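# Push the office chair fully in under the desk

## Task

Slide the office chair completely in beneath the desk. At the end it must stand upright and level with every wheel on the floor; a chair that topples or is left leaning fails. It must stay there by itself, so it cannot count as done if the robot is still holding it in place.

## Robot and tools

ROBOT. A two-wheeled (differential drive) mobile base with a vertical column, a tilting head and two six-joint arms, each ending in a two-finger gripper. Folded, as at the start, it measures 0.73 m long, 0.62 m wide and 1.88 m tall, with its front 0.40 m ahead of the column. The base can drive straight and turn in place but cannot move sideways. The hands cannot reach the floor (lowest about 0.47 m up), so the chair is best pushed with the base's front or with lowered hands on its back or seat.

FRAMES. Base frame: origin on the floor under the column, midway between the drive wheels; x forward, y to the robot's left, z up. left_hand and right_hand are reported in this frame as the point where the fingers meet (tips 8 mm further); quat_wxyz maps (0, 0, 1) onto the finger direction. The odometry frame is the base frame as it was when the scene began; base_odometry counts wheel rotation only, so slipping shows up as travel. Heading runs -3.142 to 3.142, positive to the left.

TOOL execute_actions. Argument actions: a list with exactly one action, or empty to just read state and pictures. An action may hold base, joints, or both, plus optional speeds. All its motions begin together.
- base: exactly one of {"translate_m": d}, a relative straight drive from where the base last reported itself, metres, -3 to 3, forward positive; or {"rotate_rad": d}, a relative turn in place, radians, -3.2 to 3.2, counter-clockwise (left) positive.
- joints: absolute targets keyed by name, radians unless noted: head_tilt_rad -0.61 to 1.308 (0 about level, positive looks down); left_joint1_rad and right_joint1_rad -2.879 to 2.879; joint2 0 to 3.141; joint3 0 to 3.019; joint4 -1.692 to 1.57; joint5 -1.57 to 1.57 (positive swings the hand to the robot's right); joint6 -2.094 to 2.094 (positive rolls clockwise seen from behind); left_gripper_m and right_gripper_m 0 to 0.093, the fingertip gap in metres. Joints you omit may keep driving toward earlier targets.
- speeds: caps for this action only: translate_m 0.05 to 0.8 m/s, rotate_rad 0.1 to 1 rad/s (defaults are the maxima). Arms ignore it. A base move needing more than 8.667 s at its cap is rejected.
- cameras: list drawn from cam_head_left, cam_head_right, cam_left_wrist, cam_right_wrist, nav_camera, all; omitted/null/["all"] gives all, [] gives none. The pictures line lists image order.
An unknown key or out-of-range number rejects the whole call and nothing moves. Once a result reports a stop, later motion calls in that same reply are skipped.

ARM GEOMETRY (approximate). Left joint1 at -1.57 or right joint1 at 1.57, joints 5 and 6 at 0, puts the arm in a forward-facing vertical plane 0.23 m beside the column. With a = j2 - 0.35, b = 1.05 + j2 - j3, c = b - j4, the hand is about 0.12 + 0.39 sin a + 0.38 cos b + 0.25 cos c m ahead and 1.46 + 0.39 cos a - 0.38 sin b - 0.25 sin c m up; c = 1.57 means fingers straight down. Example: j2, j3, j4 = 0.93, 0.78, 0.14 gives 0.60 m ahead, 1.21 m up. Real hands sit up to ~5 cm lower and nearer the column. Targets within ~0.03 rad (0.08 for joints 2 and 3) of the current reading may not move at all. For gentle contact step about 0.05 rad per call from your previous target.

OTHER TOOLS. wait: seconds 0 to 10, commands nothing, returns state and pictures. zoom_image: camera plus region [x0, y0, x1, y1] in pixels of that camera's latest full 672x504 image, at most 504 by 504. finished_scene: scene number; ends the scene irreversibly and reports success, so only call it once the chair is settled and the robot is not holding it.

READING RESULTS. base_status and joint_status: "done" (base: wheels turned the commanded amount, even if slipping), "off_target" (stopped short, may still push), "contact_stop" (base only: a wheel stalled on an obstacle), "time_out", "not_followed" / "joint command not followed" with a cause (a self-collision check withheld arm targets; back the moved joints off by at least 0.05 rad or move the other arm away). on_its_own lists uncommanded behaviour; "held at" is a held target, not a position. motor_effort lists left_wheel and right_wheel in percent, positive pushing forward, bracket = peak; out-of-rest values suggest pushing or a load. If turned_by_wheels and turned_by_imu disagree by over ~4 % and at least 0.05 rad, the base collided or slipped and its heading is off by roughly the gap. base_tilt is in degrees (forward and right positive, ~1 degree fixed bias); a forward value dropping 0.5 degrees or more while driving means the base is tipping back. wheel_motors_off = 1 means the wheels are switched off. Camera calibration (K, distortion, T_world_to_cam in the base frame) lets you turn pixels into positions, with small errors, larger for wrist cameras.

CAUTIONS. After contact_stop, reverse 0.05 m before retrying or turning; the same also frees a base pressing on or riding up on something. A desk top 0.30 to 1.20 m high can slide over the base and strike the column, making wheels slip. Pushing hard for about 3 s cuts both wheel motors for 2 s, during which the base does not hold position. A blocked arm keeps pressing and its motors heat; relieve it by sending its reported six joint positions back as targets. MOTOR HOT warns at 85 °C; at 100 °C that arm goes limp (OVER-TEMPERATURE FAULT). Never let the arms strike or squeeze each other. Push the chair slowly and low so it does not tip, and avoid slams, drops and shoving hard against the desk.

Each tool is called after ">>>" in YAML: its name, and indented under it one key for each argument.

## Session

>>> execute_actions:
  actions: []

Scene clock: 0.00 s.
Joint torques (N m, as the arm reports them, + toward a larger angle): no reading
base_odometry: x=+0.000 y=+0.000 heading=+0.000 (m, m, rad; odometry frame)
turned_by_wheels: +0.000 (rad since the last result)
turned_by_imu: +0.000 (rad since the last result)
base_tilt: forward=+0.4 right=+0.1 (deg)
base_status: not commanded
joint_positions: head_tilt_rad=+0.881 left_joint1_rad=-1.571 left_joint2_rad=+0.904 left_joint3_rad=+0.388 left_joint4_rad=-0.940 left_joint5_rad=+0.040 left_joint6_rad=+0.050 left_gripper_m=+0.095 right_joint1_rad=+1.593 right_joint2_rad=+0.864 right_joint3_rad=+0.397 right_joint4_rad=-0.999 right_joint5_rad=-0.007 right_joint6_rad=+0.062 right_gripper_m=+0.094
joint_status: not commanded
wheel_motors_off: 0
motor_effort: left_wheel=-1 right_wheel=+4 (%)
left_hand: x=+0.1332 y=+0.2176 z=+1.2544 quat_wxyz=(+0.449, -0.013, -0.893, +0.029) (m; base frame)
right_hand: x=+0.1373 y=-0.2200 z=+1.2647 quat_wxyz=(+0.454, -0.020, -0.891, +0.005) (m; base frame)
pictures: cam_head_left, cam_head_right, cam_left_wrist, cam_right_wrist, nav_camera
camera_calibration (this result's frames):
cam_head_left: T_world_to_cam=[[-0.0707588, -0.99434, 0.0792573, -0.0849179], [-0.835262, 0.0156283, -0.549631, 0.885718], [0.545281, -0.105092, -0.83164, 1.18598], [0, 0, 0, 1]] pos_world=[0.087106, 0.026357, 1.47985]
cam_head_right: T_world_to_cam=[[-0.0867885, -0.992819, 0.0823353, -0.148383], [-0.838166, 0.0280976, -0.544691, 0.883894], [0.538466, -0.116284, -0.834585, 1.18614], [0, 0, 0, 1]] pos_world=[0.0892768, -0.0342242, 1.4836]
cam_left_wrist: T_world_to_cam=[[-0.00196551, -0.998131, 0.0610725, 0.1403], [-0.0282496, 0.0611037, 0.997732, -1.25347], [-0.999599, 0.000235775, -0.0283169, 0.287117], [0, 0, 0, 1]] pos_world=[0.251867, 0.216562, 1.25018]
cam_right_wrist: T_world_to_cam=[[-0.0116921, -0.99954, 0.0279944, -0.258442], [0.0026282, 0.0279655, 0.999605, -1.25542], [-0.999928, 0.0117611, 0.00230002, 0.260785], [0, 0, 0, 1]] pos_world=[0.261044, -0.226282, 1.26156]
Images, in order (width x height): cam_head_left 672x504, cam_head_right 672x504, cam_left_wrist 672x504, cam_right_wrist 672x504, nav_camera 672x504.

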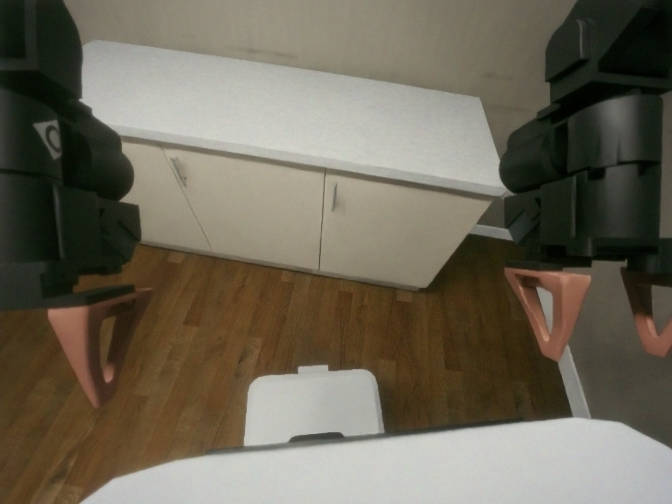

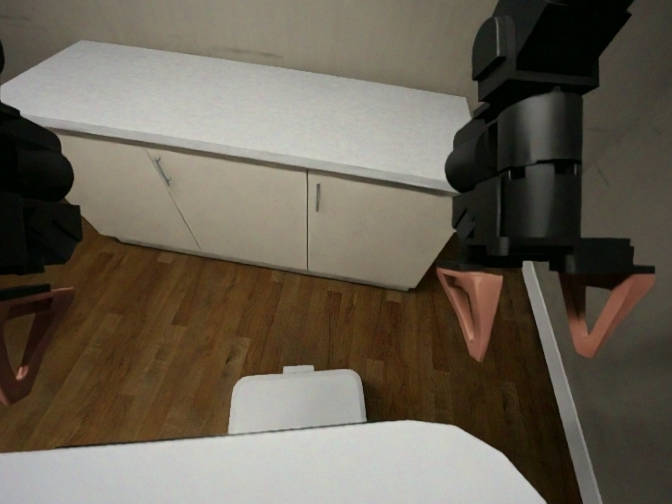

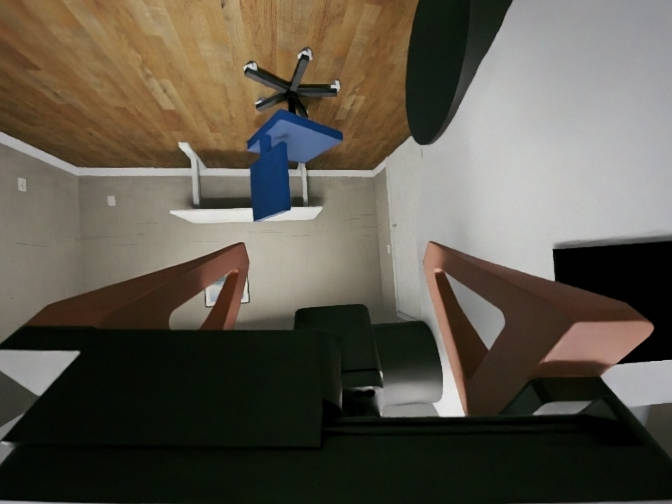

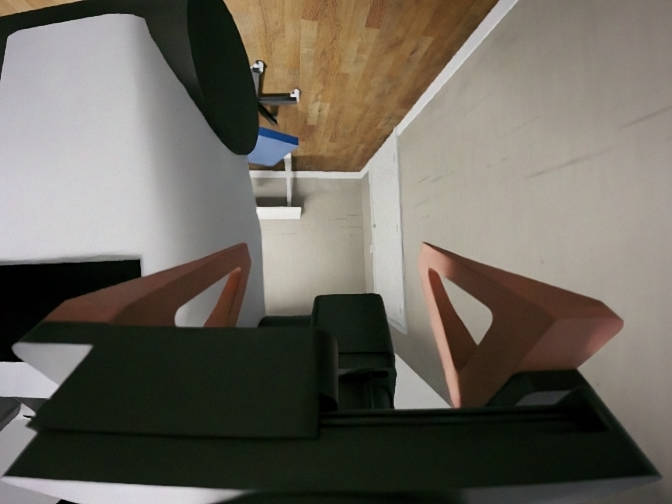

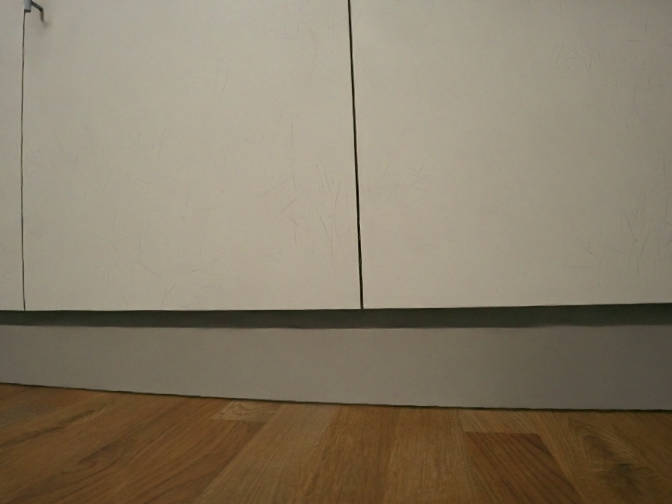

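>>> execute_actions:
  actions:
    - {"base":{"rotate_rad":2.83},"joints":{"head_tilt_rad":0.6}}
  cameras: []

>>> execute_actions:
  actions:
    - {"base":{"translate_m":0.2},"joints":{"left_joint1_rad":-1.66,"left_joint2_rad":2.55,"left_joint3_rad":2.3,"left_joint4_rad":0.7,"left_gripper_m":0,"right_joint1_rad":1.4,"right_joint2_rad":2.55,"right_joint3_rad":2.3,"right_joint4_rad":0.7,"right_gripper_m":0}}
  cameras: ["cam_head_left","nav_camera"]

Scene clock: 11.03 s.
Joint torques (N m, as the arm reports them, + toward a larger angle): left_arm=[ 0.14 -5.27 -1.15 -1.42  0.06  0.07] | right_arm=[-1.38 -8.47 -1.02 -1.14  0.02  0.07]
base_odometry: x=+0.000 y=+0.000 heading=+2.829 (m, m, rad; odometry frame)
turned_by_wheels: +2.829 (rad since the last result)
turned_by_imu: +2.806 (rad since the last result)
base_tilt: forward=+0.5 right=+0.0 (deg)
base_status: done
joint_positions: head_tilt_rad=+0.618 left_joint1_rad=-1.571 left_joint2_rad=+0.904 left_joint3_rad=+0.388 left_joint4_rad=-0.940 left_joint5_rad=+0.040 left_joint6_rad=+0.050 left_gripper_m=+0.095 right_joint1_rad=+1.593 right_joint2_rad=+0.864 right_joint3_rad=+0.397 right_joint4_rad=-0.999 right_joint5_rad=-0.007 right_joint6_rad=+0.062 right_gripper_m=+0.094
joint_status: all done
wheel_motors_off: 0
motor_effort: left_wheel=-1(26) right_wheel=+2(46) (%)
left_hand: x=+0.1332 y=+0.2176 z=+1.2544 quat_wxyz=(+0.449, -0.013, -0.893, +0.029) (m; base frame)
right_hand: x=+0.1373 y=-0.2200 z=+1.2647 quat_wxyz=(+0.454, -0.020, -0.891, +0.005) (m; base frame)
pictures: none
No camera images: the call's "cameras" was empty. Leave "cameras" out to get every camera's image.

Scene clock: 13.23 s.
Joint torques (N m, as the arm reports them, + toward a larger angle): left_arm=[ -1.63 -14.49   4.24   2.02   0.09   0.12] | right_arm=[ -5.02 -22.25   5.51   2.54   0.15   0.07]
base_odometry: x=-0.190 y=+0.061 heading=+2.830 (m, m, rad; odometry frame)
turned_by_wheels: +0.001 (rad since the last result)
turned_by_imu: +0.000 (rad since the last result)
base_tilt: forward=+0.4 right=+0.0 (deg)
base_status: done
joint_positions: head_tilt_rad=+0.617 left_joint1_rad=-1.660 left_joint2_rad=+2.546 left_joint3_rad=+2.288 left_joint4_rad=+0.679 left_joint5_rad=+0.040 left_joint6_rad=+0.050 left_gripper_m=+0.001 right_joint1_rad=+1.399 right_joint2_rad=+2.554 right_joint3_rad=+2.285 right_joint4_rad=+0.684 right_joint5_rad=-0.007 right_joint6_rad=+0.062 right_gripper_m=+0.000
joint_status: all done
wheel_motors_off: 0
motor_effort: left_wheel=+0(46) right_wheel=-1(59) (%)
left_hand: x=+0.7324 y=+0.1314 z=+0.7212 quat_wxyz=(-0.456, -0.033, -0.888, +0.051) (m; base frame)
right_hand: x=+0.7202 y=-0.3898 z=+0.7242 quat_wxyz=(-0.453, -0.031, -0.889, +0.068) (m; base frame)
pictures: cam_head_left, nav_camera
camera_calibration (this result's frames):
cam_head_left: T_world_to_cam=[[-0.0890092, -0.99434, 0.0580163, -0.0512943], [-0.66264, 0.0156283, -0.748775, 1.18377], [0.74363, -0.105092, -0.660281, 0.912168], [0, 0, 0, 1]] pos_world=[0.101532, 0.026357, 1.49164]
Images, in order (width x height): cam_head_left 672x504, nav_camera 672x504.

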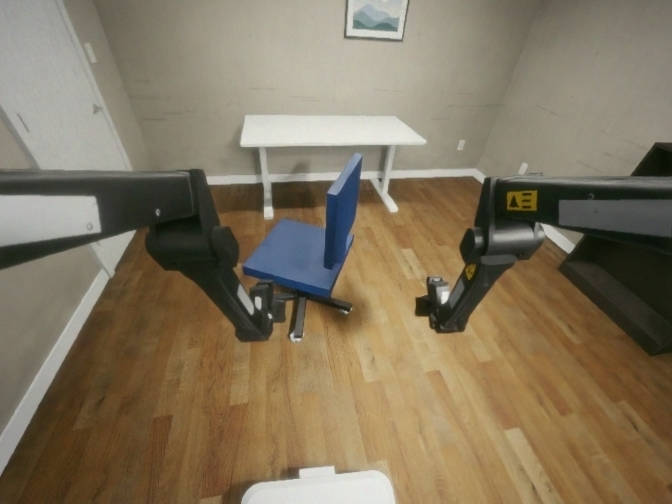

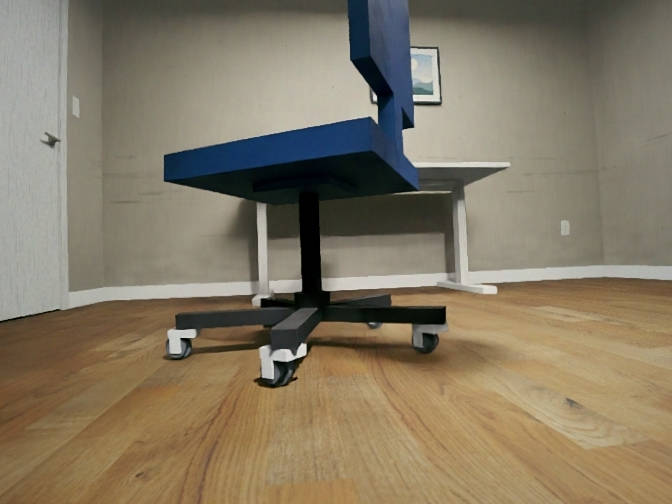

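>>> execute_actions:
  actions:
    - {"base":{"translate_m":0.4},"joints":{"left_joint1_rad":-1.2,"right_joint1_rad":1.55}}
  cameras: []

>>> execute_actions:
  actions:
    - {"base":{"rotate_rad":0.5},"speeds":{"rotate_rad":0.2}}
  cameras: ["cam_head_left","nav_camera"]

Scene clock: 21.03 s.
Joint torques (N m, as the arm reports them, + toward a larger angle): left_arm=[  8.24 -14.2    4.39   1.9   -0.26   0.09] | right_arm=[ -2.02 -22.23   5.29   2.57   0.1    0.07]
base_odometry: x=-0.571 y=+0.184 heading=+2.830 (m, m, rad; odometry frame)
turned_by_wheels: +0.000 (rad since the last result)
turned_by_imu: -0.003 (rad since the last result)
base_tilt: forward=+0.5 right=+0.0 (deg)
base_status: done
joint_positions: head_tilt_rad=+0.617 left_joint1_rad=-1.203 left_joint2_rad=+2.547 left_joint3_rad=+2.289 left_joint4_rad=+0.679 left_joint5_rad=+0.041 left_joint6_rad=+0.050 left_gripper_m=+0.001 right_joint1_rad=+1.547 right_joint2_rad=+2.553 right_joint3_rad=+2.287 right_joint4_rad=+0.684 right_joint5_rad=-0.008 right_joint6_rad=+0.062 right_gripper_m=+0.000
joint_status: all done
wheel_motors_off: 0
motor_effort: left_wheel=+0(55) right_wheel=+0(50) (%)
left_hand: x=+0.7028 y=+0.5657 z=+0.7702 quat_wxyz=(-0.443, -0.022, -0.879, -0.176) (m; base frame)
right_hand: x=+0.7293 y=-0.2475 z=+0.7137 quat_wxyz=(-0.453, -0.026, -0.891, -0.006) (m; base frame)
pictures: none
No camera images: the call's "cameras" was empty. Leave "cameras" out to get every camera's image.

Scene clock: 24.30 s.
Joint torques (N m, as the arm reports them, + toward a larger angle): left_arm=[  7.45 -13.81   4.27   1.93  -0.25   0.07] | right_arm=[ -2.48 -22.89   5.92   2.5    0.08   0.03]
base_odometry: x=-0.571 y=+0.184 heading=-2.954 (m, m, rad; odometry frame)
turned_by_wheels: +0.499 (rad since the last result)
turned_by_imu: +0.490 (rad since the last result)
base_tilt: forward=+0.5 right=-0.1 (deg)
base_status: done
joint_positions: head_tilt_rad=+0.617 left_joint1_rad=-1.199 left_joint2_rad=+2.548 left_joint3_rad=+2.289 left_joint4_rad=+0.679 left_joint5_rad=+0.041 left_joint6_rad=+0.050 left_gripper_m=+0.001 right_joint1_rad=+1.558 right_joint2_rad=+2.568 right_joint3_rad=+2.277 right_joint4_rad=+0.684 right_joint5_rad=-0.008 right_joint6_rad=+0.065 right_gripper_m=+0.000
joint_status: not commanded
wheel_motors_off: 0
motor_effort: left_wheel=-3(45) right_wheel=+4(48) (%)
left_hand: x=+0.7017 y=+0.5699 z=+0.7713 quat_wxyz=(-0.443, -0.021, -0.879, -0.178) (m; base frame)
right_hand: x=+0.7136 y=-0.2362 z=+0.7020 quat_wxyz=(-0.443, -0.028, -0.896, -0.012) (m; base frame)
pictures: cam_head_left, nav_camera
camera_calibration (this result's frames):
cam_head_left: T_world_to_cam=[[-0.0890185, -0.99434, 0.058002, -0.0512718], [-0.66252, 0.0156283, -0.748881, 1.18393], [0.743736, -0.105092, -0.660161, 0.911978], [0, 0, 0, 1]] pos_world=[0.10154, 0.026357, 1.49165]
Images, in order (width x height): cam_head_left 672x504, nav_camera 672x504.

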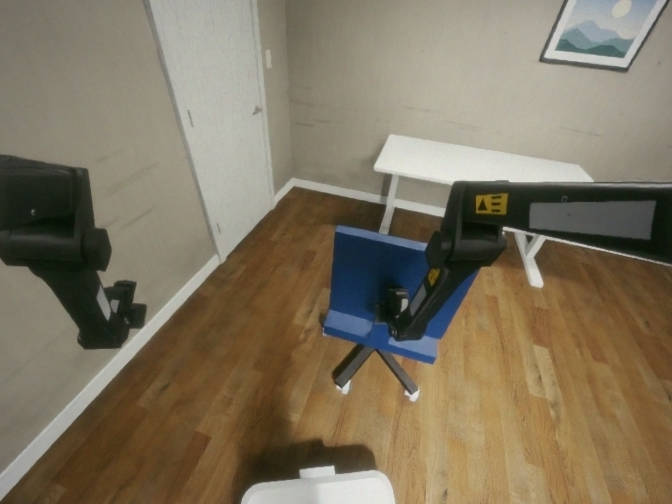

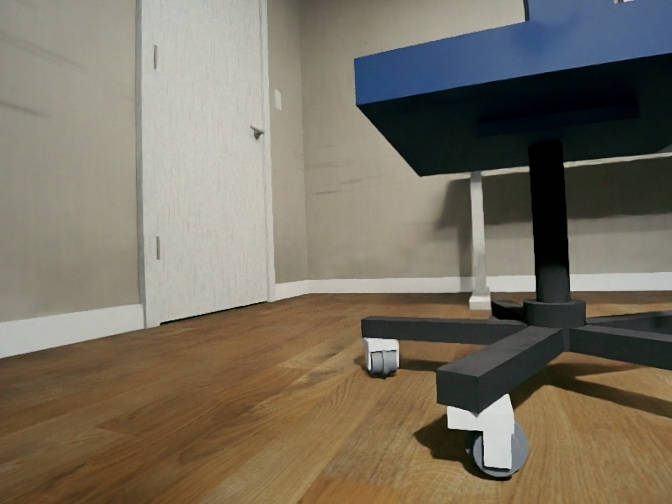

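>>> execute_actions:
  actions:
    - {"joints":{"left_joint1_rad":-1.57,"left_joint2_rad":2.95,"right_joint2_rad":2.95}}
  cameras: []

>>> execute_actions:
  actions:
    - {"base":{"rotate_rad":-1.6}}
  cameras: []

>>> execute_actions:
  actions:
    - {"base":{"translate_m":-0.4},"joints":{"left_joint1_rad":-1.45,"right_joint1_rad":1.85,"left_joint2_rad":2.5,"right_joint2_rad":2.55}}
  cameras: []

>>> execute_actions:
  actions:
    - {"base":{"rotate_rad":0.68},"speeds":{"rotate_rad":0.4}}
  cameras: ["cam_head_left","nav_camera"]

Scene clock: 39.27 s.
Joint torques (N m, as the arm reports them, + toward a larger angle): left_arm=[ 0.37 -6.87  0.29  1.15  0.07  0.09] | right_arm=[ -2.63 -10.4   -0.18   1.81   0.06   0.04]
base_odometry: x=-0.571 y=+0.184 heading=-2.954 (m, m, rad; odometry frame)
turned_by_wheels: +0.000 (rad since the last result)
turned_by_imu: -0.002 (rad since the last result)
base_tilt: forward=+0.6 right=-0.1 (deg)
base_status: not commanded
joint_positions: head_tilt_rad=+0.617 left_joint1_rad=-1.573 left_joint2_rad=+2.953 left_joint3_rad=+2.299 left_joint4_rad=+0.691 left_joint5_rad=+0.040 left_joint6_rad=+0.050 left_gripper_m=+0.001 right_joint1_rad=+1.558 right_joint2_rad=+2.941 right_joint3_rad=+2.303 right_joint4_rad=+0.693 right_joint5_rad=-0.008 right_joint6_rad=+0.065 right_gripper_m=+0.000
joint_status: all done
wheel_motors_off: 0
motor_effort: left_wheel=-7(6) right_wheel=+9(17) (%)
left_hand: x=+0.4011 y=+0.2154 z=+0.5383 quat_wxyz=(-0.277, -0.030, -0.960, +0.014) (m; base frame)
right_hand: x=+0.4146 y=-0.2361 z=+0.5422 quat_wxyz=(-0.285, -0.032, -0.958, -0.007) (m; base frame)
pictures: none
No camera images: the call's "cameras" was empty. Leave "cameras" out to get every camera's image.

Scene clock: 42.23 s.
Joint torques (N m, as the arm reports them, + toward a larger angle): left_arm=[ 0.5  -6.96  0.2   1.29  0.05  0.09] | right_arm=[ -1.81 -10.36  -0.24   1.85   0.08   0.05]
base_odometry: x=-0.571 y=+0.184 heading=+1.730 (m, m, rad; odometry frame)
turned_by_wheels: -1.599 (rad since the last result)
turned_by_imu: -1.586 (rad since the last result)
base_tilt: forward=+0.4 right=+0.0 (deg)
base_status: done
joint_positions: head_tilt_rad=+0.617 left_joint1_rad=-1.568 left_joint2_rad=+2.948 left_joint3_rad=+2.299 left_joint4_rad=+0.691 left_joint5_rad=+0.040 left_joint6_rad=+0.050 left_gripper_m=+0.001 right_joint1_rad=+1.546 right_joint2_rad=+2.941 right_joint3_rad=+2.303 right_joint4_rad=+0.693 right_joint5_rad=-0.008 right_joint6_rad=+0.065 right_gripper_m=+0.000
joint_status: not commanded
wheel_motors_off: 0
motor_effort: left_wheel=+5(48) right_wheel=-4(40) (%)
left_hand: x=+0.4057 y=+0.2202 z=+0.5397 quat_wxyz=(-0.279, -0.029, -0.960, +0.011) (m; base frame)
right_hand: x=+0.4145 y=-0.2478 z=+0.5424 quat_wxyz=(-0.285, -0.033, -0.958, -0.001) (m; base frame)
pictures: none
No camera images: the call's "cameras" was empty. Leave "cameras" out to get every camera's image.

Scene clock: 44.57 s.
Joint torques (N m, as the arm reports them, + toward a larger angle): left_arm=[  2.64 -15.6    4.87   1.37  -0.04   0.06] | right_arm=[  4.43 -22.78   5.84   1.8   -0.16   0.02]
base_odometry: x=-0.508 y=-0.211 heading=+1.729 (m, m, rad; odometry frame)
turned_by_wheels: +0.000 (rad since the last result)
turned_by_imu: -0.001 (rad since the last result)
base_tilt: forward=+0.3 right=-0.1 (deg)
base_status: done
joint_positions: head_tilt_rad=+0.617 left_joint1_rad=-1.448 left_joint2_rad=+2.505 left_joint3_rad=+2.281 left_joint4_rad=+0.699 left_joint5_rad=+0.040 left_joint6_rad=+0.050 left_gripper_m=+0.001 right_joint1_rad=+1.840 right_joint2_rad=+2.569 right_joint3_rad=+2.279 right_joint4_rad=+0.701 right_joint5_rad=-0.007 right_joint6_rad=+0.065 right_gripper_m=+0.000
joint_status: all done
wheel_motors_off: 0
motor_effort: left_wheel=-1(45) right_wheel=+0(59) (%)
left_hand: x=+0.7604 y=+0.3354 z=+0.7503 quat_wxyz=(-0.477, -0.030, -0.877, -0.056) (m; base frame)
right_hand: x=+0.6985 y=+0.0329 z=+0.7352 quat_wxyz=(-0.442, -0.020, -0.884, -0.151) (m; base frame)
pictures: none
No camera images: the call's "cameras" was empty. Leave "cameras" out to get every camera's image.

Scene clock: 47.03 s.
Joint torques (N m, as the arm reports them, + toward a larger angle): left_arm=[  2.56 -15.81   5.06   1.45  -0.06   0.1 ] | right_arm=[  4.33 -22.8    5.8    1.8   -0.16   0.02]
base_odometry: x=-0.508 y=-0.211 heading=+2.408 (m, m, rad; odometry frame)
turned_by_wheels: +0.679 (rad since the last result)
turned_by_imu: +0.673 (rad since the last result)
base_tilt: forward=+0.5 right=-0.1 (deg)
base_status: done
joint_positions: head_tilt_rad=+0.617 left_joint1_rad=-1.440 left_joint2_rad=+2.505 left_joint3_rad=+2.281 left_joint4_rad=+0.699 left_joint5_rad=+0.040 left_joint6_rad=+0.050 left_gripper_m=+0.001 right_joint1_rad=+1.853 right_joint2_rad=+2.569 right_joint3_rad=+2.279 right_joint4_rad=+0.701 right_joint5_rad=-0.007 right_joint6_rad=+0.065 right_gripper_m=+0.000
joint_status: not commanded
wheel_motors_off: 0
motor_effort: left_wheel=-2(34) right_wheel=+1(45) (%)
left_hand: x=+0.7600 y=+0.3423 z=+0.7510 quat_wxyz=(-0.477, -0.030, -0.877, -0.059) (m; base frame)
right_hand: x=+0.6967 y=+0.0453 z=+0.7383 quat_wxyz=(-0.441, -0.019, -0.883, -0.158) (m; base frame)
pictures: cam_head_left, nav_camera
camera_calibration (this result's frames):
cam_head_left: T_world_to_cam=[[-0.0890185, -0.99434, 0.0580019, -0.0512717], [-0.662519, 0.0156283, -0.748882, 1.18393], [0.743737, -0.105092, -0.66016, 0.911977], [0, 0, 0, 1]] pos_world=[0.10154, 0.026357, 1.49165]
Images, in order (width x height): cam_head_left 672x504, nav_camera 672x504.

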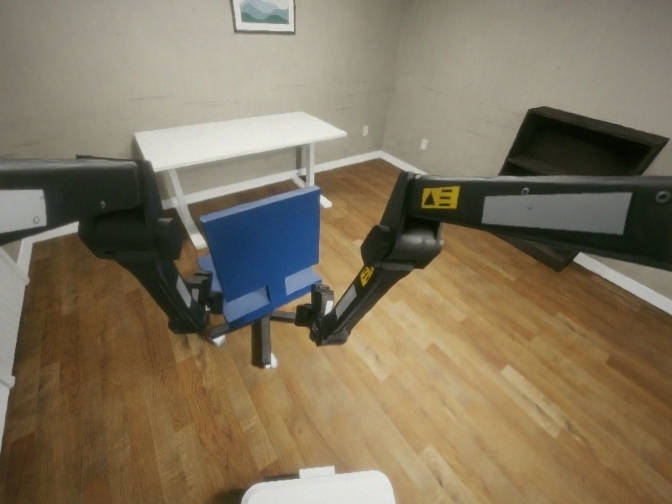

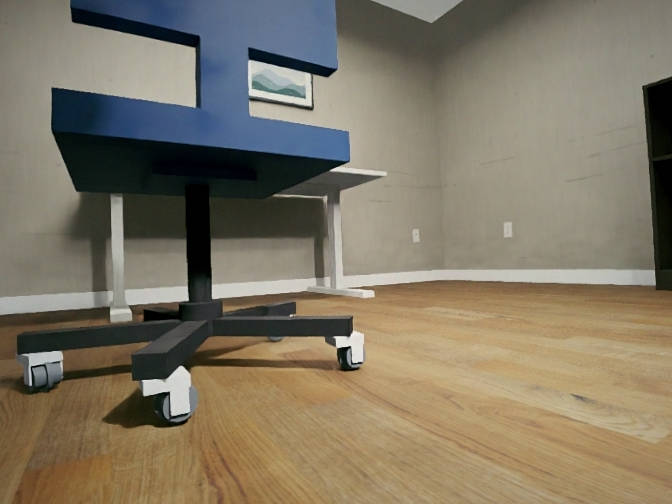

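>>> execute_actions:
  actions:
    - {"base":{"translate_m":0.45},"speeds":{"translate_m":0.12},"joints":{"left_joint1_rad":-1.48,"right_joint1_rad":1.93}}
  cameras: ["cam_head_left","nav_camera"]

Scene clock: 59.00 s.
Joint torques (N m, as the arm reports them, + toward a larger angle): left_arm=[  1.23 -18.08   6.46   1.96   0.26   0.07] | right_arm=[  5.04 -22.78   5.76   1.86  -0.15   0.01]
base_odometry: x=-0.842 y=+0.090 heading=+2.409 (m, m, rad; odometry frame)
turned_by_wheels: +0.001 (rad since the last result)
turned_by_imu: -0.003 (rad since the last result)
base_tilt: forward=+0.4 right=+0.0 (deg)
base_status: done
joint_positions: head_tilt_rad=+0.617 left_joint1_rad=-1.455 left_joint2_rad=+2.546 left_joint3_rad=+2.252 left_joint4_rad=+0.680 left_joint5_rad=+0.033 left_joint6_rad=+0.050 left_gripper_m=+0.001 right_joint1_rad=+1.941 right_joint2_rad=+2.561 right_joint3_rad=+2.281 right_joint4_rad=+0.699 right_joint5_rad=-0.009 right_joint6_rad=+0.065 right_gripper_m=+0.000
joint_status: all done
wheel_motors_off: 0
motor_effort: left_wheel=+0(44) right_wheel=+0(57) (%)
left_hand: x=+0.7130 y=+0.3303 z=+0.7117 quat_wxyz=(-0.437, -0.026, -0.897, -0.054) (m; base frame)
right_hand: x=+0.6900 y=+0.1260 z=+0.7672 quat_wxyz=(-0.440, -0.017, -0.875, -0.202) (m; base frame)
pictures: cam_head_left, nav_camera
camera_calibration (this result's frames):
cam_head_left: T_world_to_cam=[[-0.0890186, -0.99434, 0.0580019, -0.0512716], [-0.662519, 0.0156283, -0.748882, 1.18393], [0.743737, -0.105092, -0.66016, 0.911977], [0, 0, 0, 1]] pos_world=[0.10154, 0.026357, 1.49165]
Images, in order (width x height): cam_head_left 672x504, nav_camera 672x504.

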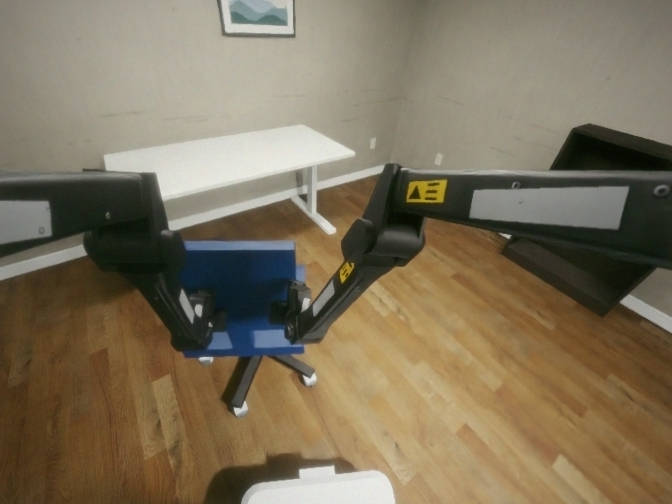

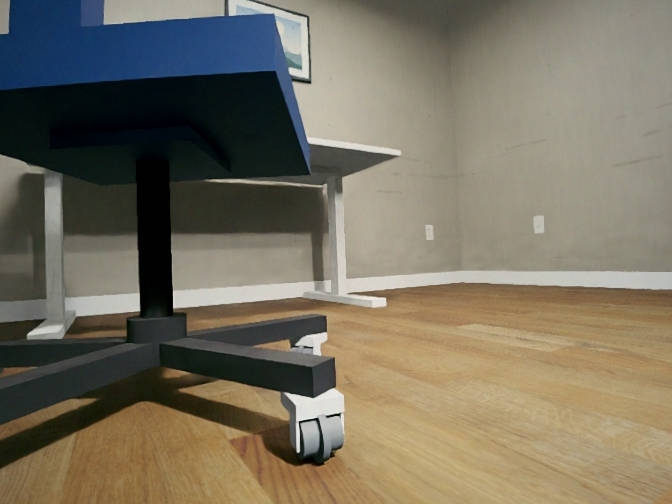

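Good.

>>> execute_actions:
  actions:
    - {"base":{"translate_m":0.65},"speeds":{"translate_m":0.15}}
  cameras: ["cam_head_left","nav_camera"]

Scene clock: 67.07 s.
Joint torques (N m, as the arm reports them, + toward a larger angle): left_arm=[  1.55 -16.1    5.62   1.97   0.2    0.09] | right_arm=[  5.48 -22.42   5.71   2.03  -0.15   0.  ]
base_odometry: x=-1.326 y=+0.525 heading=+2.409 (m, m, rad; odometry frame)
turned_by_wheels: +0.000 (rad since the last result)
turned_by_imu: -0.004 (rad since the last result)
base_tilt: forward=+0.5 right=+0.1 (deg)
base_status: done
joint_positions: head_tilt_rad=+0.617 left_joint1_rad=-1.461 left_joint2_rad=+2.525 left_joint3_rad=+2.267 left_joint4_rad=+0.680 left_joint5_rad=+0.035 left_joint6_rad=+0.050 left_gripper_m=+0.001 right_joint1_rad=+1.941 right_joint2_rad=+2.558 right_joint3_rad=+2.283 right_joint4_rad=+0.699 right_joint5_rad=-0.008 right_joint6_rad=+0.065 right_gripper_m=+0.000
joint_status: not commanded
wheel_motors_off: 0
motor_effort: left_wheel=+1(36) right_wheel=+0(36) (%)
left_hand: x=+0.7364 y=+0.3241 z=+0.7281 quat_wxyz=(-0.453, -0.027, -0.889, -0.050) (m; base frame)
right_hand: x=+0.6932 y=+0.1258 z=+0.7695 quat_wxyz=(-0.442, -0.018, -0.874, -0.202) (m; base frame)
pictures: cam_head_left, nav_camera
camera_calibration (this result's frames):
cam_head_left: T_world_to_cam=[[-0.0890189, -0.99434, 0.0580014, -0.0512708], [-0.662514, 0.0156283, -0.748886, 1.18393], [0.743741, -0.105092, -0.660156, 0.91197], [0, 0, 0, 1]] pos_world=[0.10154, 0.026357, 1.49165]
Images, in order (width x height): cam_head_left 672x504, nav_camera 672x504.

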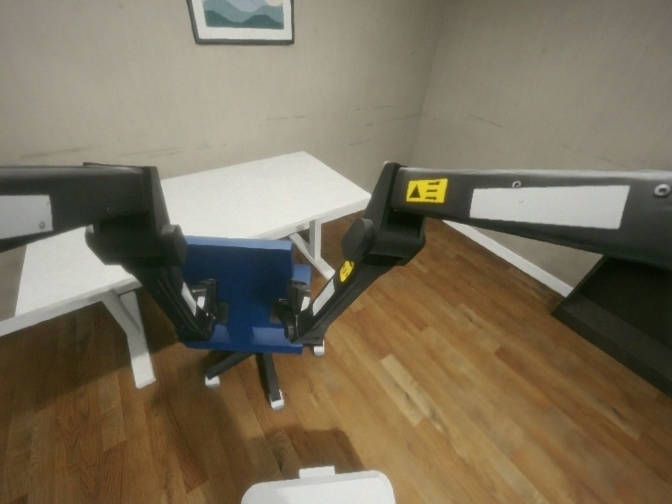

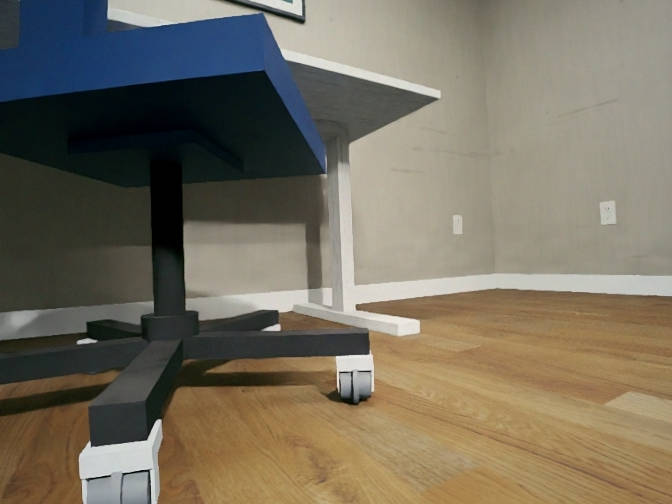

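>>> execute_actions:
  actions:
    - {"base":{"translate_m":-0.25}}
  cameras: []

>>> execute_actions:
  actions:
    - {"base":{"rotate_rad":0.4},"joints":{"right_joint1_rad":1.5,"right_joint2_rad":2.48,"left_joint1_rad":-1.88,"left_joint2_rad":2.58}}
  cameras: []

>>> execute_actions:
  actions:
    - {"base":{"translate_m":0.4},"speeds":{"translate_m":0.12}}
  cameras: ["cam_head_left","nav_camera"]

Scene clock: 76.23 s.
Joint torques (N m, as the arm reports them, + toward a larger angle): left_arm=[  1.84 -15.55   4.65   1.96   0.09   0.11] | right_arm=[  5.33 -21.68   5.59   1.88  -0.16  -0.02]
base_odometry: x=-1.140 y=+0.357 heading=+2.409 (m, m, rad; odometry frame)
turned_by_wheels: +0.000 (rad since the last result)
turned_by_imu: -0.002 (rad since the last result)
base_tilt: forward=+0.4 right=-0.1 (deg)
base_status: done
joint_positions: head_tilt_rad=+0.617 left_joint1_rad=-1.471 left_joint2_rad=+2.498 left_joint3_rad=+2.289 left_joint4_rad=+0.680 left_joint5_rad=+0.037 left_joint6_rad=+0.050 left_gripper_m=+0.001 right_joint1_rad=+1.941 right_joint2_rad=+2.557 right_joint3_rad=+2.284 right_joint4_rad=+0.699 right_joint5_rad=-0.008 right_joint6_rad=+0.065 right_gripper_m=+0.000
joint_status: not commanded
wheel_motors_off: 0
motor_effort: left_wheel=-2(33) right_wheel=-1(36) (%)
left_hand: x=+0.7680 y=+0.3137 z=+0.7515 quat_wxyz=(-0.476, -0.029, -0.878, -0.045) (m; base frame)
right_hand: x=+0.6942 y=+0.1258 z=+0.7702 quat_wxyz=(-0.443, -0.018, -0.873, -0.202) (m; base frame)
pictures: none
No camera images: the call's "cameras" was empty. Leave "cameras" out to get every camera's image.

Scene clock: 78.37 s.
Joint torques (N m, as the arm reports them, + toward a larger angle): left_arm=[ -5.25 -13.7    3.93   1.77   0.33   0.15] | right_arm=[ -2.57 -23.91   6.24   2.01   0.15   0.03]
base_odometry: x=-1.140 y=+0.358 heading=+2.809 (m, m, rad; odometry frame)
turned_by_wheels: +0.400 (rad since the last result)
turned_by_imu: +0.392 (rad since the last result)
base_tilt: forward=+0.4 right=+0.1 (deg)
base_status: done
joint_positions: head_tilt_rad=+0.617 left_joint1_rad=-1.884 left_joint2_rad=+2.580 left_joint3_rad=+2.287 left_joint4_rad=+0.683 left_joint5_rad=+0.039 left_joint6_rad=+0.050 left_gripper_m=+0.001 right_joint1_rad=+1.490 right_joint2_rad=+2.489 right_joint3_rad=+2.284 right_joint4_rad=+0.699 right_joint5_rad=-0.008 right_joint6_rad=+0.065 right_gripper_m=+0.000
joint_status: all done
wheel_motors_off: 0
motor_effort: left_wheel=-6(54) right_wheel=+4(37) (%)
left_hand: x=+0.6838 y=-0.0813 z=+0.7398 quat_wxyz=(-0.439, -0.041, -0.883, +0.162) (m; base frame)
right_hand: x=+0.7749 y=-0.3011 z=+0.7587 quat_wxyz=(-0.488, -0.027, -0.872, +0.021) (m; base frame)
pictures: none
No camera images: the call's "cameras" was empty. Leave "cameras" out to get every camera's image.

Scene clock: 82.63 s.
Joint torques (N m, as the arm reports them, + toward a larger angle): left_arm=[ -5.23 -13.8    4.05   1.81   0.31   0.11] | right_arm=[  0.53 -26.9    7.79   2.01  -0.41  -0.48]
base_odometry: x=-1.518 y=+0.488 heading=+2.808 (m, m, rad; odometry frame)
turned_by_wheels: +0.000 (rad since the last result)
turned_by_imu: -0.002 (rad since the last result)
base_tilt: forward=+0.4 right=-0.1 (deg)
base_status: done
joint_positions: head_tilt_rad=+0.617 left_joint1_rad=-1.884 left_joint2_rad=+2.579 left_joint3_rad=+2.287 left_joint4_rad=+0.683 left_joint5_rad=+0.039 left_joint6_rad=+0.050 left_gripper_m=+0.001 right_joint1_rad=+1.424 right_joint2_rad=+2.532 right_joint3_rad=+2.260 right_joint4_rad=+0.694 right_joint5_rad=+0.004 right_joint6_rad=+0.127 right_gripper_m=+0.000
joint_status: not commanded
wheel_motors_off: 0
motor_effort: left_wheel=-1(43) right_wheel=+0(56) (%)
left_hand: x=+0.6851 y=-0.0812 z=+0.7407 quat_wxyz=(-0.440, -0.041, -0.882, +0.162) (m; base frame)
right_hand: x=+0.7268 y=-0.3670 z=+0.7289 quat_wxyz=(-0.458, -0.061, -0.886, +0.046) (m; base frame)
pictures: cam_head_left, nav_camera
camera_calibration (this result's frames):
cam_head_left: T_world_to_cam=[[-0.0890191, -0.99434, 0.0580012, -0.0512705], [-0.662513, 0.0156283, -0.748888, 1.18394], [0.743742, -0.105092, -0.660154, 0.911967], [0, 0, 0, 1]] pos_world=[0.10154, 0.026357, 1.49165]
Images, in order (width x height): cam_head_left 672x504, nav_camera 672x504.

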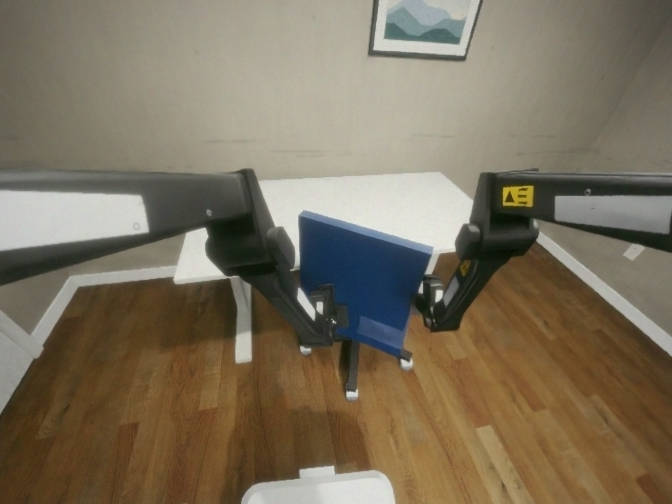

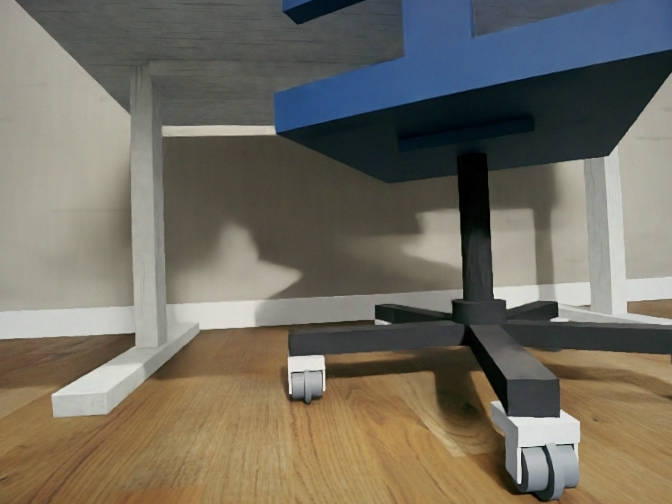

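>>> execute_actions:
  actions:
    - {"base":{"translate_m":-0.2},"joints":{"right_joint1_rad":1.42}}
  cameras: []

>>> execute_actions:
  actions:
    - {"base":{"rotate_rad":0.13},"joints":{"left_joint1_rad":-1.6,"left_joint2_rad":2.8}}
  cameras: []

>>> execute_actions:
  actions:
    - {"base":{"translate_m":0.3},"speeds":{"translate_m":0.1}}
  cameras: ["cam_head_left","nav_camera"]

Scene clock: 90.80 s.
Joint torques (N m, as the arm reports them, + toward a larger angle): left_arm=[ -5.08 -14.17   4.02   1.89   0.31   0.08] | right_arm=[ -4.67 -22.56   5.74   2.25   0.07  -0.03]
base_odometry: x=-1.329 y=+0.423 heading=+2.809 (m, m, rad; odometry frame)
turned_by_wheels: +0.001 (rad since the last result)
turned_by_imu: -0.001 (rad since the last result)
base_tilt: forward=+0.4 right=-0.1 (deg)
base_status: done
joint_positions: head_tilt_rad=+0.617 left_joint1_rad=-1.884 left_joint2_rad=+2.582 left_joint3_rad=+2.288 left_joint4_rad=+0.683 left_joint5_rad=+0.039 left_joint6_rad=+0.050 left_gripper_m=+0.001 right_joint1_rad=+1.421 right_joint2_rad=+2.476 right_joint3_rad=+2.289 right_joint4_rad=+0.694 right_joint5_rad=-0.005 right_joint6_rad=+0.074 right_gripper_m=+0.000
joint_status: all done
wheel_motors_off: 0
motor_effort: left_wheel=+1(39) right_wheel=-2(42) (%)
left_hand: x=+0.6831 y=-0.0813 z=+0.7391 quat_wxyz=(-0.439, -0.041, -0.883, +0.162) (m; base frame)
right_hand: x=+0.7818 y=-0.3666 z=+0.7742 quat_wxyz=(-0.494, -0.031, -0.867, +0.054) (m; base frame)
pictures: none
No camera images: the call's "cameras" was empty. Leave "cameras" out to get every camera's image.

Scene clock: 92.80 s.
Joint torques (N m, as the arm reports them, + toward a larger angle): left_arm=[ -0.25 -10.05   1.53   1.61   0.03   0.15] | right_arm=[ -4.97 -23.03   5.84   2.22   0.12   0.  ]
base_odometry: x=-1.329 y=+0.423 heading=+2.938 (m, m, rad; odometry frame)
turned_by_wheels: +0.129 (rad since the last result)
turned_by_imu: +0.125 (rad since the last result)
base_tilt: forward=+0.4 right=+0.0 (deg)
base_status: done
joint_positions: head_tilt_rad=+0.617 left_joint1_rad=-1.595 left_joint2_rad=+2.792 left_joint3_rad=+2.300 left_joint4_rad=+0.687 left_joint5_rad=+0.040 left_joint6_rad=+0.050 left_gripper_m=+0.001 right_joint1_rad=+1.424 right_joint2_rad=+2.475 right_joint3_rad=+2.289 right_joint4_rad=+0.694 right_joint5_rad=-0.006 right_joint6_rad=+0.073 right_gripper_m=+0.000
joint_status: all done
wheel_motors_off: 0
motor_effort: left_wheel=-7(53) right_wheel=+5(51) (%)
left_hand: x=+0.5447 y=+0.1936 z=+0.5948 quat_wxyz=(-0.353, -0.032, -0.935, +0.022) (m; base frame)
right_hand: x=+0.7826 y=-0.3635 z=+0.7743 quat_wxyz=(-0.494, -0.031, -0.867, +0.053) (m; base frame)
pictures: none
No camera images: the call's "cameras" was empty. Leave "cameras" out to get every camera's image.

Scene clock: 96.60 s.
Joint torques (N m, as the arm reports them, + toward a larger angle): left_arm=[-0.31 -9.08  1.52  1.61  0.1   0.1 ] | right_arm=[ -4.18 -26.29   8.01   2.62  -0.02  -0.02]
base_odometry: x=-1.623 y=+0.483 heading=+2.938 (m, m, rad; odometry frame)
turned_by_wheels: +0.000 (rad since the last result)
turned_by_imu: -0.001 (rad since the last result)
base_tilt: forward=+0.5 right=+0.0 (deg)
base_status: done
joint_positions: head_tilt_rad=+0.617 left_joint1_rad=-1.595 left_joint2_rad=+2.796 left_joint3_rad=+2.299 left_joint4_rad=+0.687 left_joint5_rad=+0.040 left_joint6_rad=+0.050 left_gripper_m=+0.001 right_joint1_rad=+1.405 right_joint2_rad=+2.524 right_joint3_rad=+2.258 right_joint4_rad=+0.682 right_joint5_rad=-0.004 right_joint6_rad=+0.073 right_gripper_m=+0.000
joint_status: not commanded
wheel_motors_off: 0
motor_effort: left_wheel=+1(51) right_wheel=+0(44) (%)
left_hand: x=+0.5401 y=+0.1937 z=+0.5926 quat_wxyz=(-0.350, -0.032, -0.936, +0.022) (m; base frame)
right_hand: x=+0.7295 y=-0.3842 z=+0.7339 quat_wxyz=(-0.454, -0.036, -0.888, +0.065) (m; base frame)
pictures: cam_head_left, nav_camera
camera_calibration (this result's frames):
cam_head_left: T_world_to_cam=[[-0.0890193, -0.99434, 0.0580007, -0.0512698], [-0.662509, 0.0156283, -0.748891, 1.18394], [0.743745, -0.105092, -0.66015, 0.911961], [0, 0, 0, 1]] pos_world=[0.10154, 0.026357, 1.49165]
Images, in order (width x height): cam_head_left 672x504, nav_camera 672x504.

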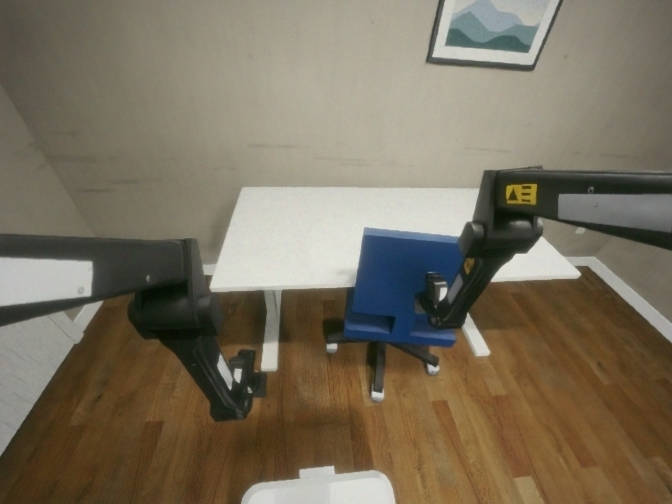

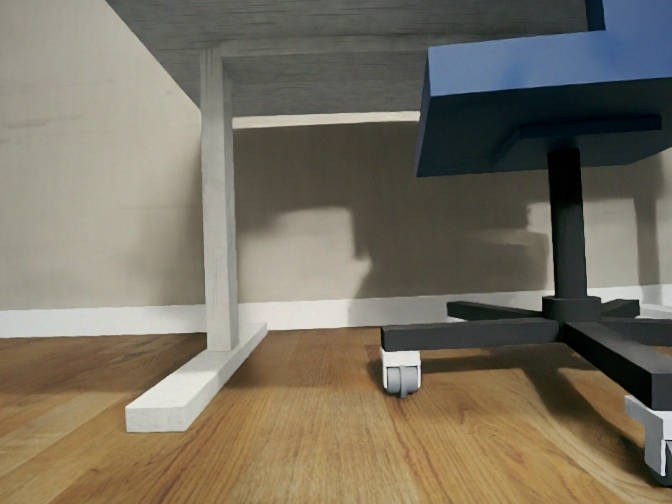

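>>> execute_actions:
  actions:
    - {"base":{"translate_m":0.12},"speeds":{"translate_m":0.08},"joints":{"right_joint1_rad":1.35}}
  cameras: []

>>> execute_actions:
  actions:
    - {"base":{"translate_m":-0.3},"speeds":{"translate_m":0.2}}
  cameras: ["cam_head_left","nav_camera"]

Scene clock: 103.77 s.
Joint torques (N m, as the arm reports them, + toward a larger angle): left_arm=[ -0.29 -10.02   1.48   1.37   0.06   0.1 ] | right_arm=[ -6.   -30.1   10.47   2.89   0.03  -0.01]
base_odometry: x=-1.741 y=+0.508 heading=+2.938 (m, m, rad; odometry frame)
turned_by_wheels: -0.001 (rad since the last result)
turned_by_imu: -0.003 (rad since the last result)
base_tilt: forward=+0.3 right=-0.1 (deg)
base_status: done
joint_positions: head_tilt_rad=+0.617 left_joint1_rad=-1.595 left_joint2_rad=+2.797 left_joint3_rad=+2.298 left_joint4_rad=+0.687 left_joint5_rad=+0.040 left_joint6_rad=+0.050 left_gripper_m=+0.001 right_joint1_rad=+1.345 right_joint2_rad=+2.579 right_joint3_rad=+2.221 right_joint4_rad=+0.670 right_joint5_rad=-0.004 right_joint6_rad=+0.073 right_gripper_m=+0.000
joint_status: all done
wheel_motors_off: 0
motor_effort: left_wheel=+2(36) right_wheel=+3(38) (%)
left_hand: x=+0.5385 y=+0.1937 z=+0.5920 quat_wxyz=(-0.349, -0.032, -0.936, +0.022) (m; base frame)
right_hand: x=+0.6598 y=-0.4419 z=+0.6988 quat_wxyz=(-0.406, -0.044, -0.908, +0.095) (m; base frame)
pictures: none
No camera images: the call's "cameras" was empty. Leave "cameras" out to get every camera's image.

Scene clock: 106.17 s.
Joint torques (N m, as the arm reports them, + toward a larger angle): left_arm=[ 0.06 -9.93  1.66  1.42  0.03  0.12] | right_arm=[ -5.68 -23.4    6.33   2.7    0.15  -0.01]
base_odometry: x=-1.447 y=+0.447 heading=+2.937 (m, m, rad; odometry frame)
turned_by_wheels: -0.001 (rad since the last result)
turned_by_imu: -0.001 (rad since the last result)
base_tilt: forward=+0.4 right=+0.1 (deg)
base_status: done
joint_positions: head_tilt_rad=+0.617 left_joint1_rad=-1.596 left_joint2_rad=+2.802 left_joint3_rad=+2.297 left_joint4_rad=+0.687 left_joint5_rad=+0.040 left_joint6_rad=+0.050 left_gripper_m=+0.001 right_joint1_rad=+1.345 right_joint2_rad=+2.482 right_joint3_rad=+2.283 right_joint4_rad=+0.684 right_joint5_rad=-0.006 right_joint6_rad=+0.073 right_gripper_m=+0.000
joint_status: not commanded
wheel_motors_off: 0
motor_effort: left_wheel=-1(30) right_wheel=-1(37) (%)
left_hand: x=+0.5335 y=+0.1933 z=+0.5897 quat_wxyz=(-0.346, -0.032, -0.937, +0.023) (m; base frame)
right_hand: x=+0.7669 y=-0.4382 z=+0.7781 quat_wxyz=(-0.484, -0.032, -0.870, +0.093) (m; base frame)
pictures: cam_head_left, nav_camera
camera_calibration (this result's frames):
cam_head_left: T_world_to_cam=[[-0.0890197, -0.99434, 0.0580001, -0.0512689], [-0.662504, 0.0156283, -0.748895, 1.18395], [0.74375, -0.105092, -0.660145, 0.911953], [0, 0, 0, 1]] pos_world=[0.101541, 0.026357, 1.49165]
Images, in order (width x height): cam_head_left 672x504, nav_camera 672x504.

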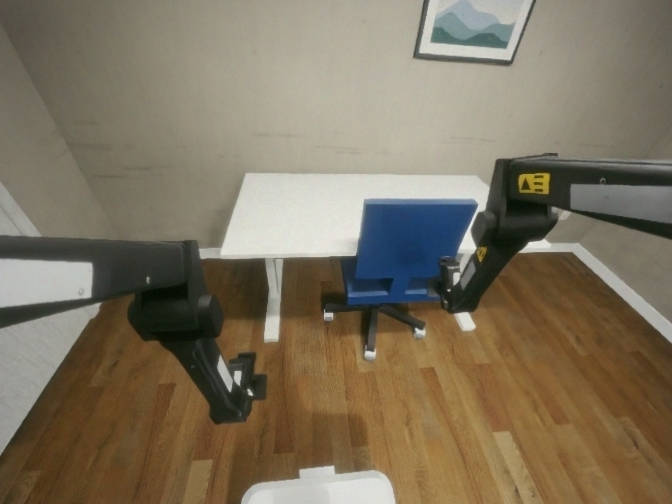

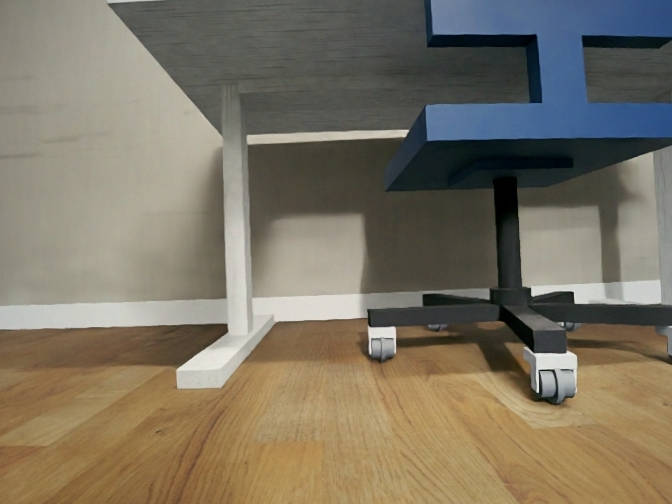

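>>> finished_scene:
  scene: 2

The scene is finished: the task was done.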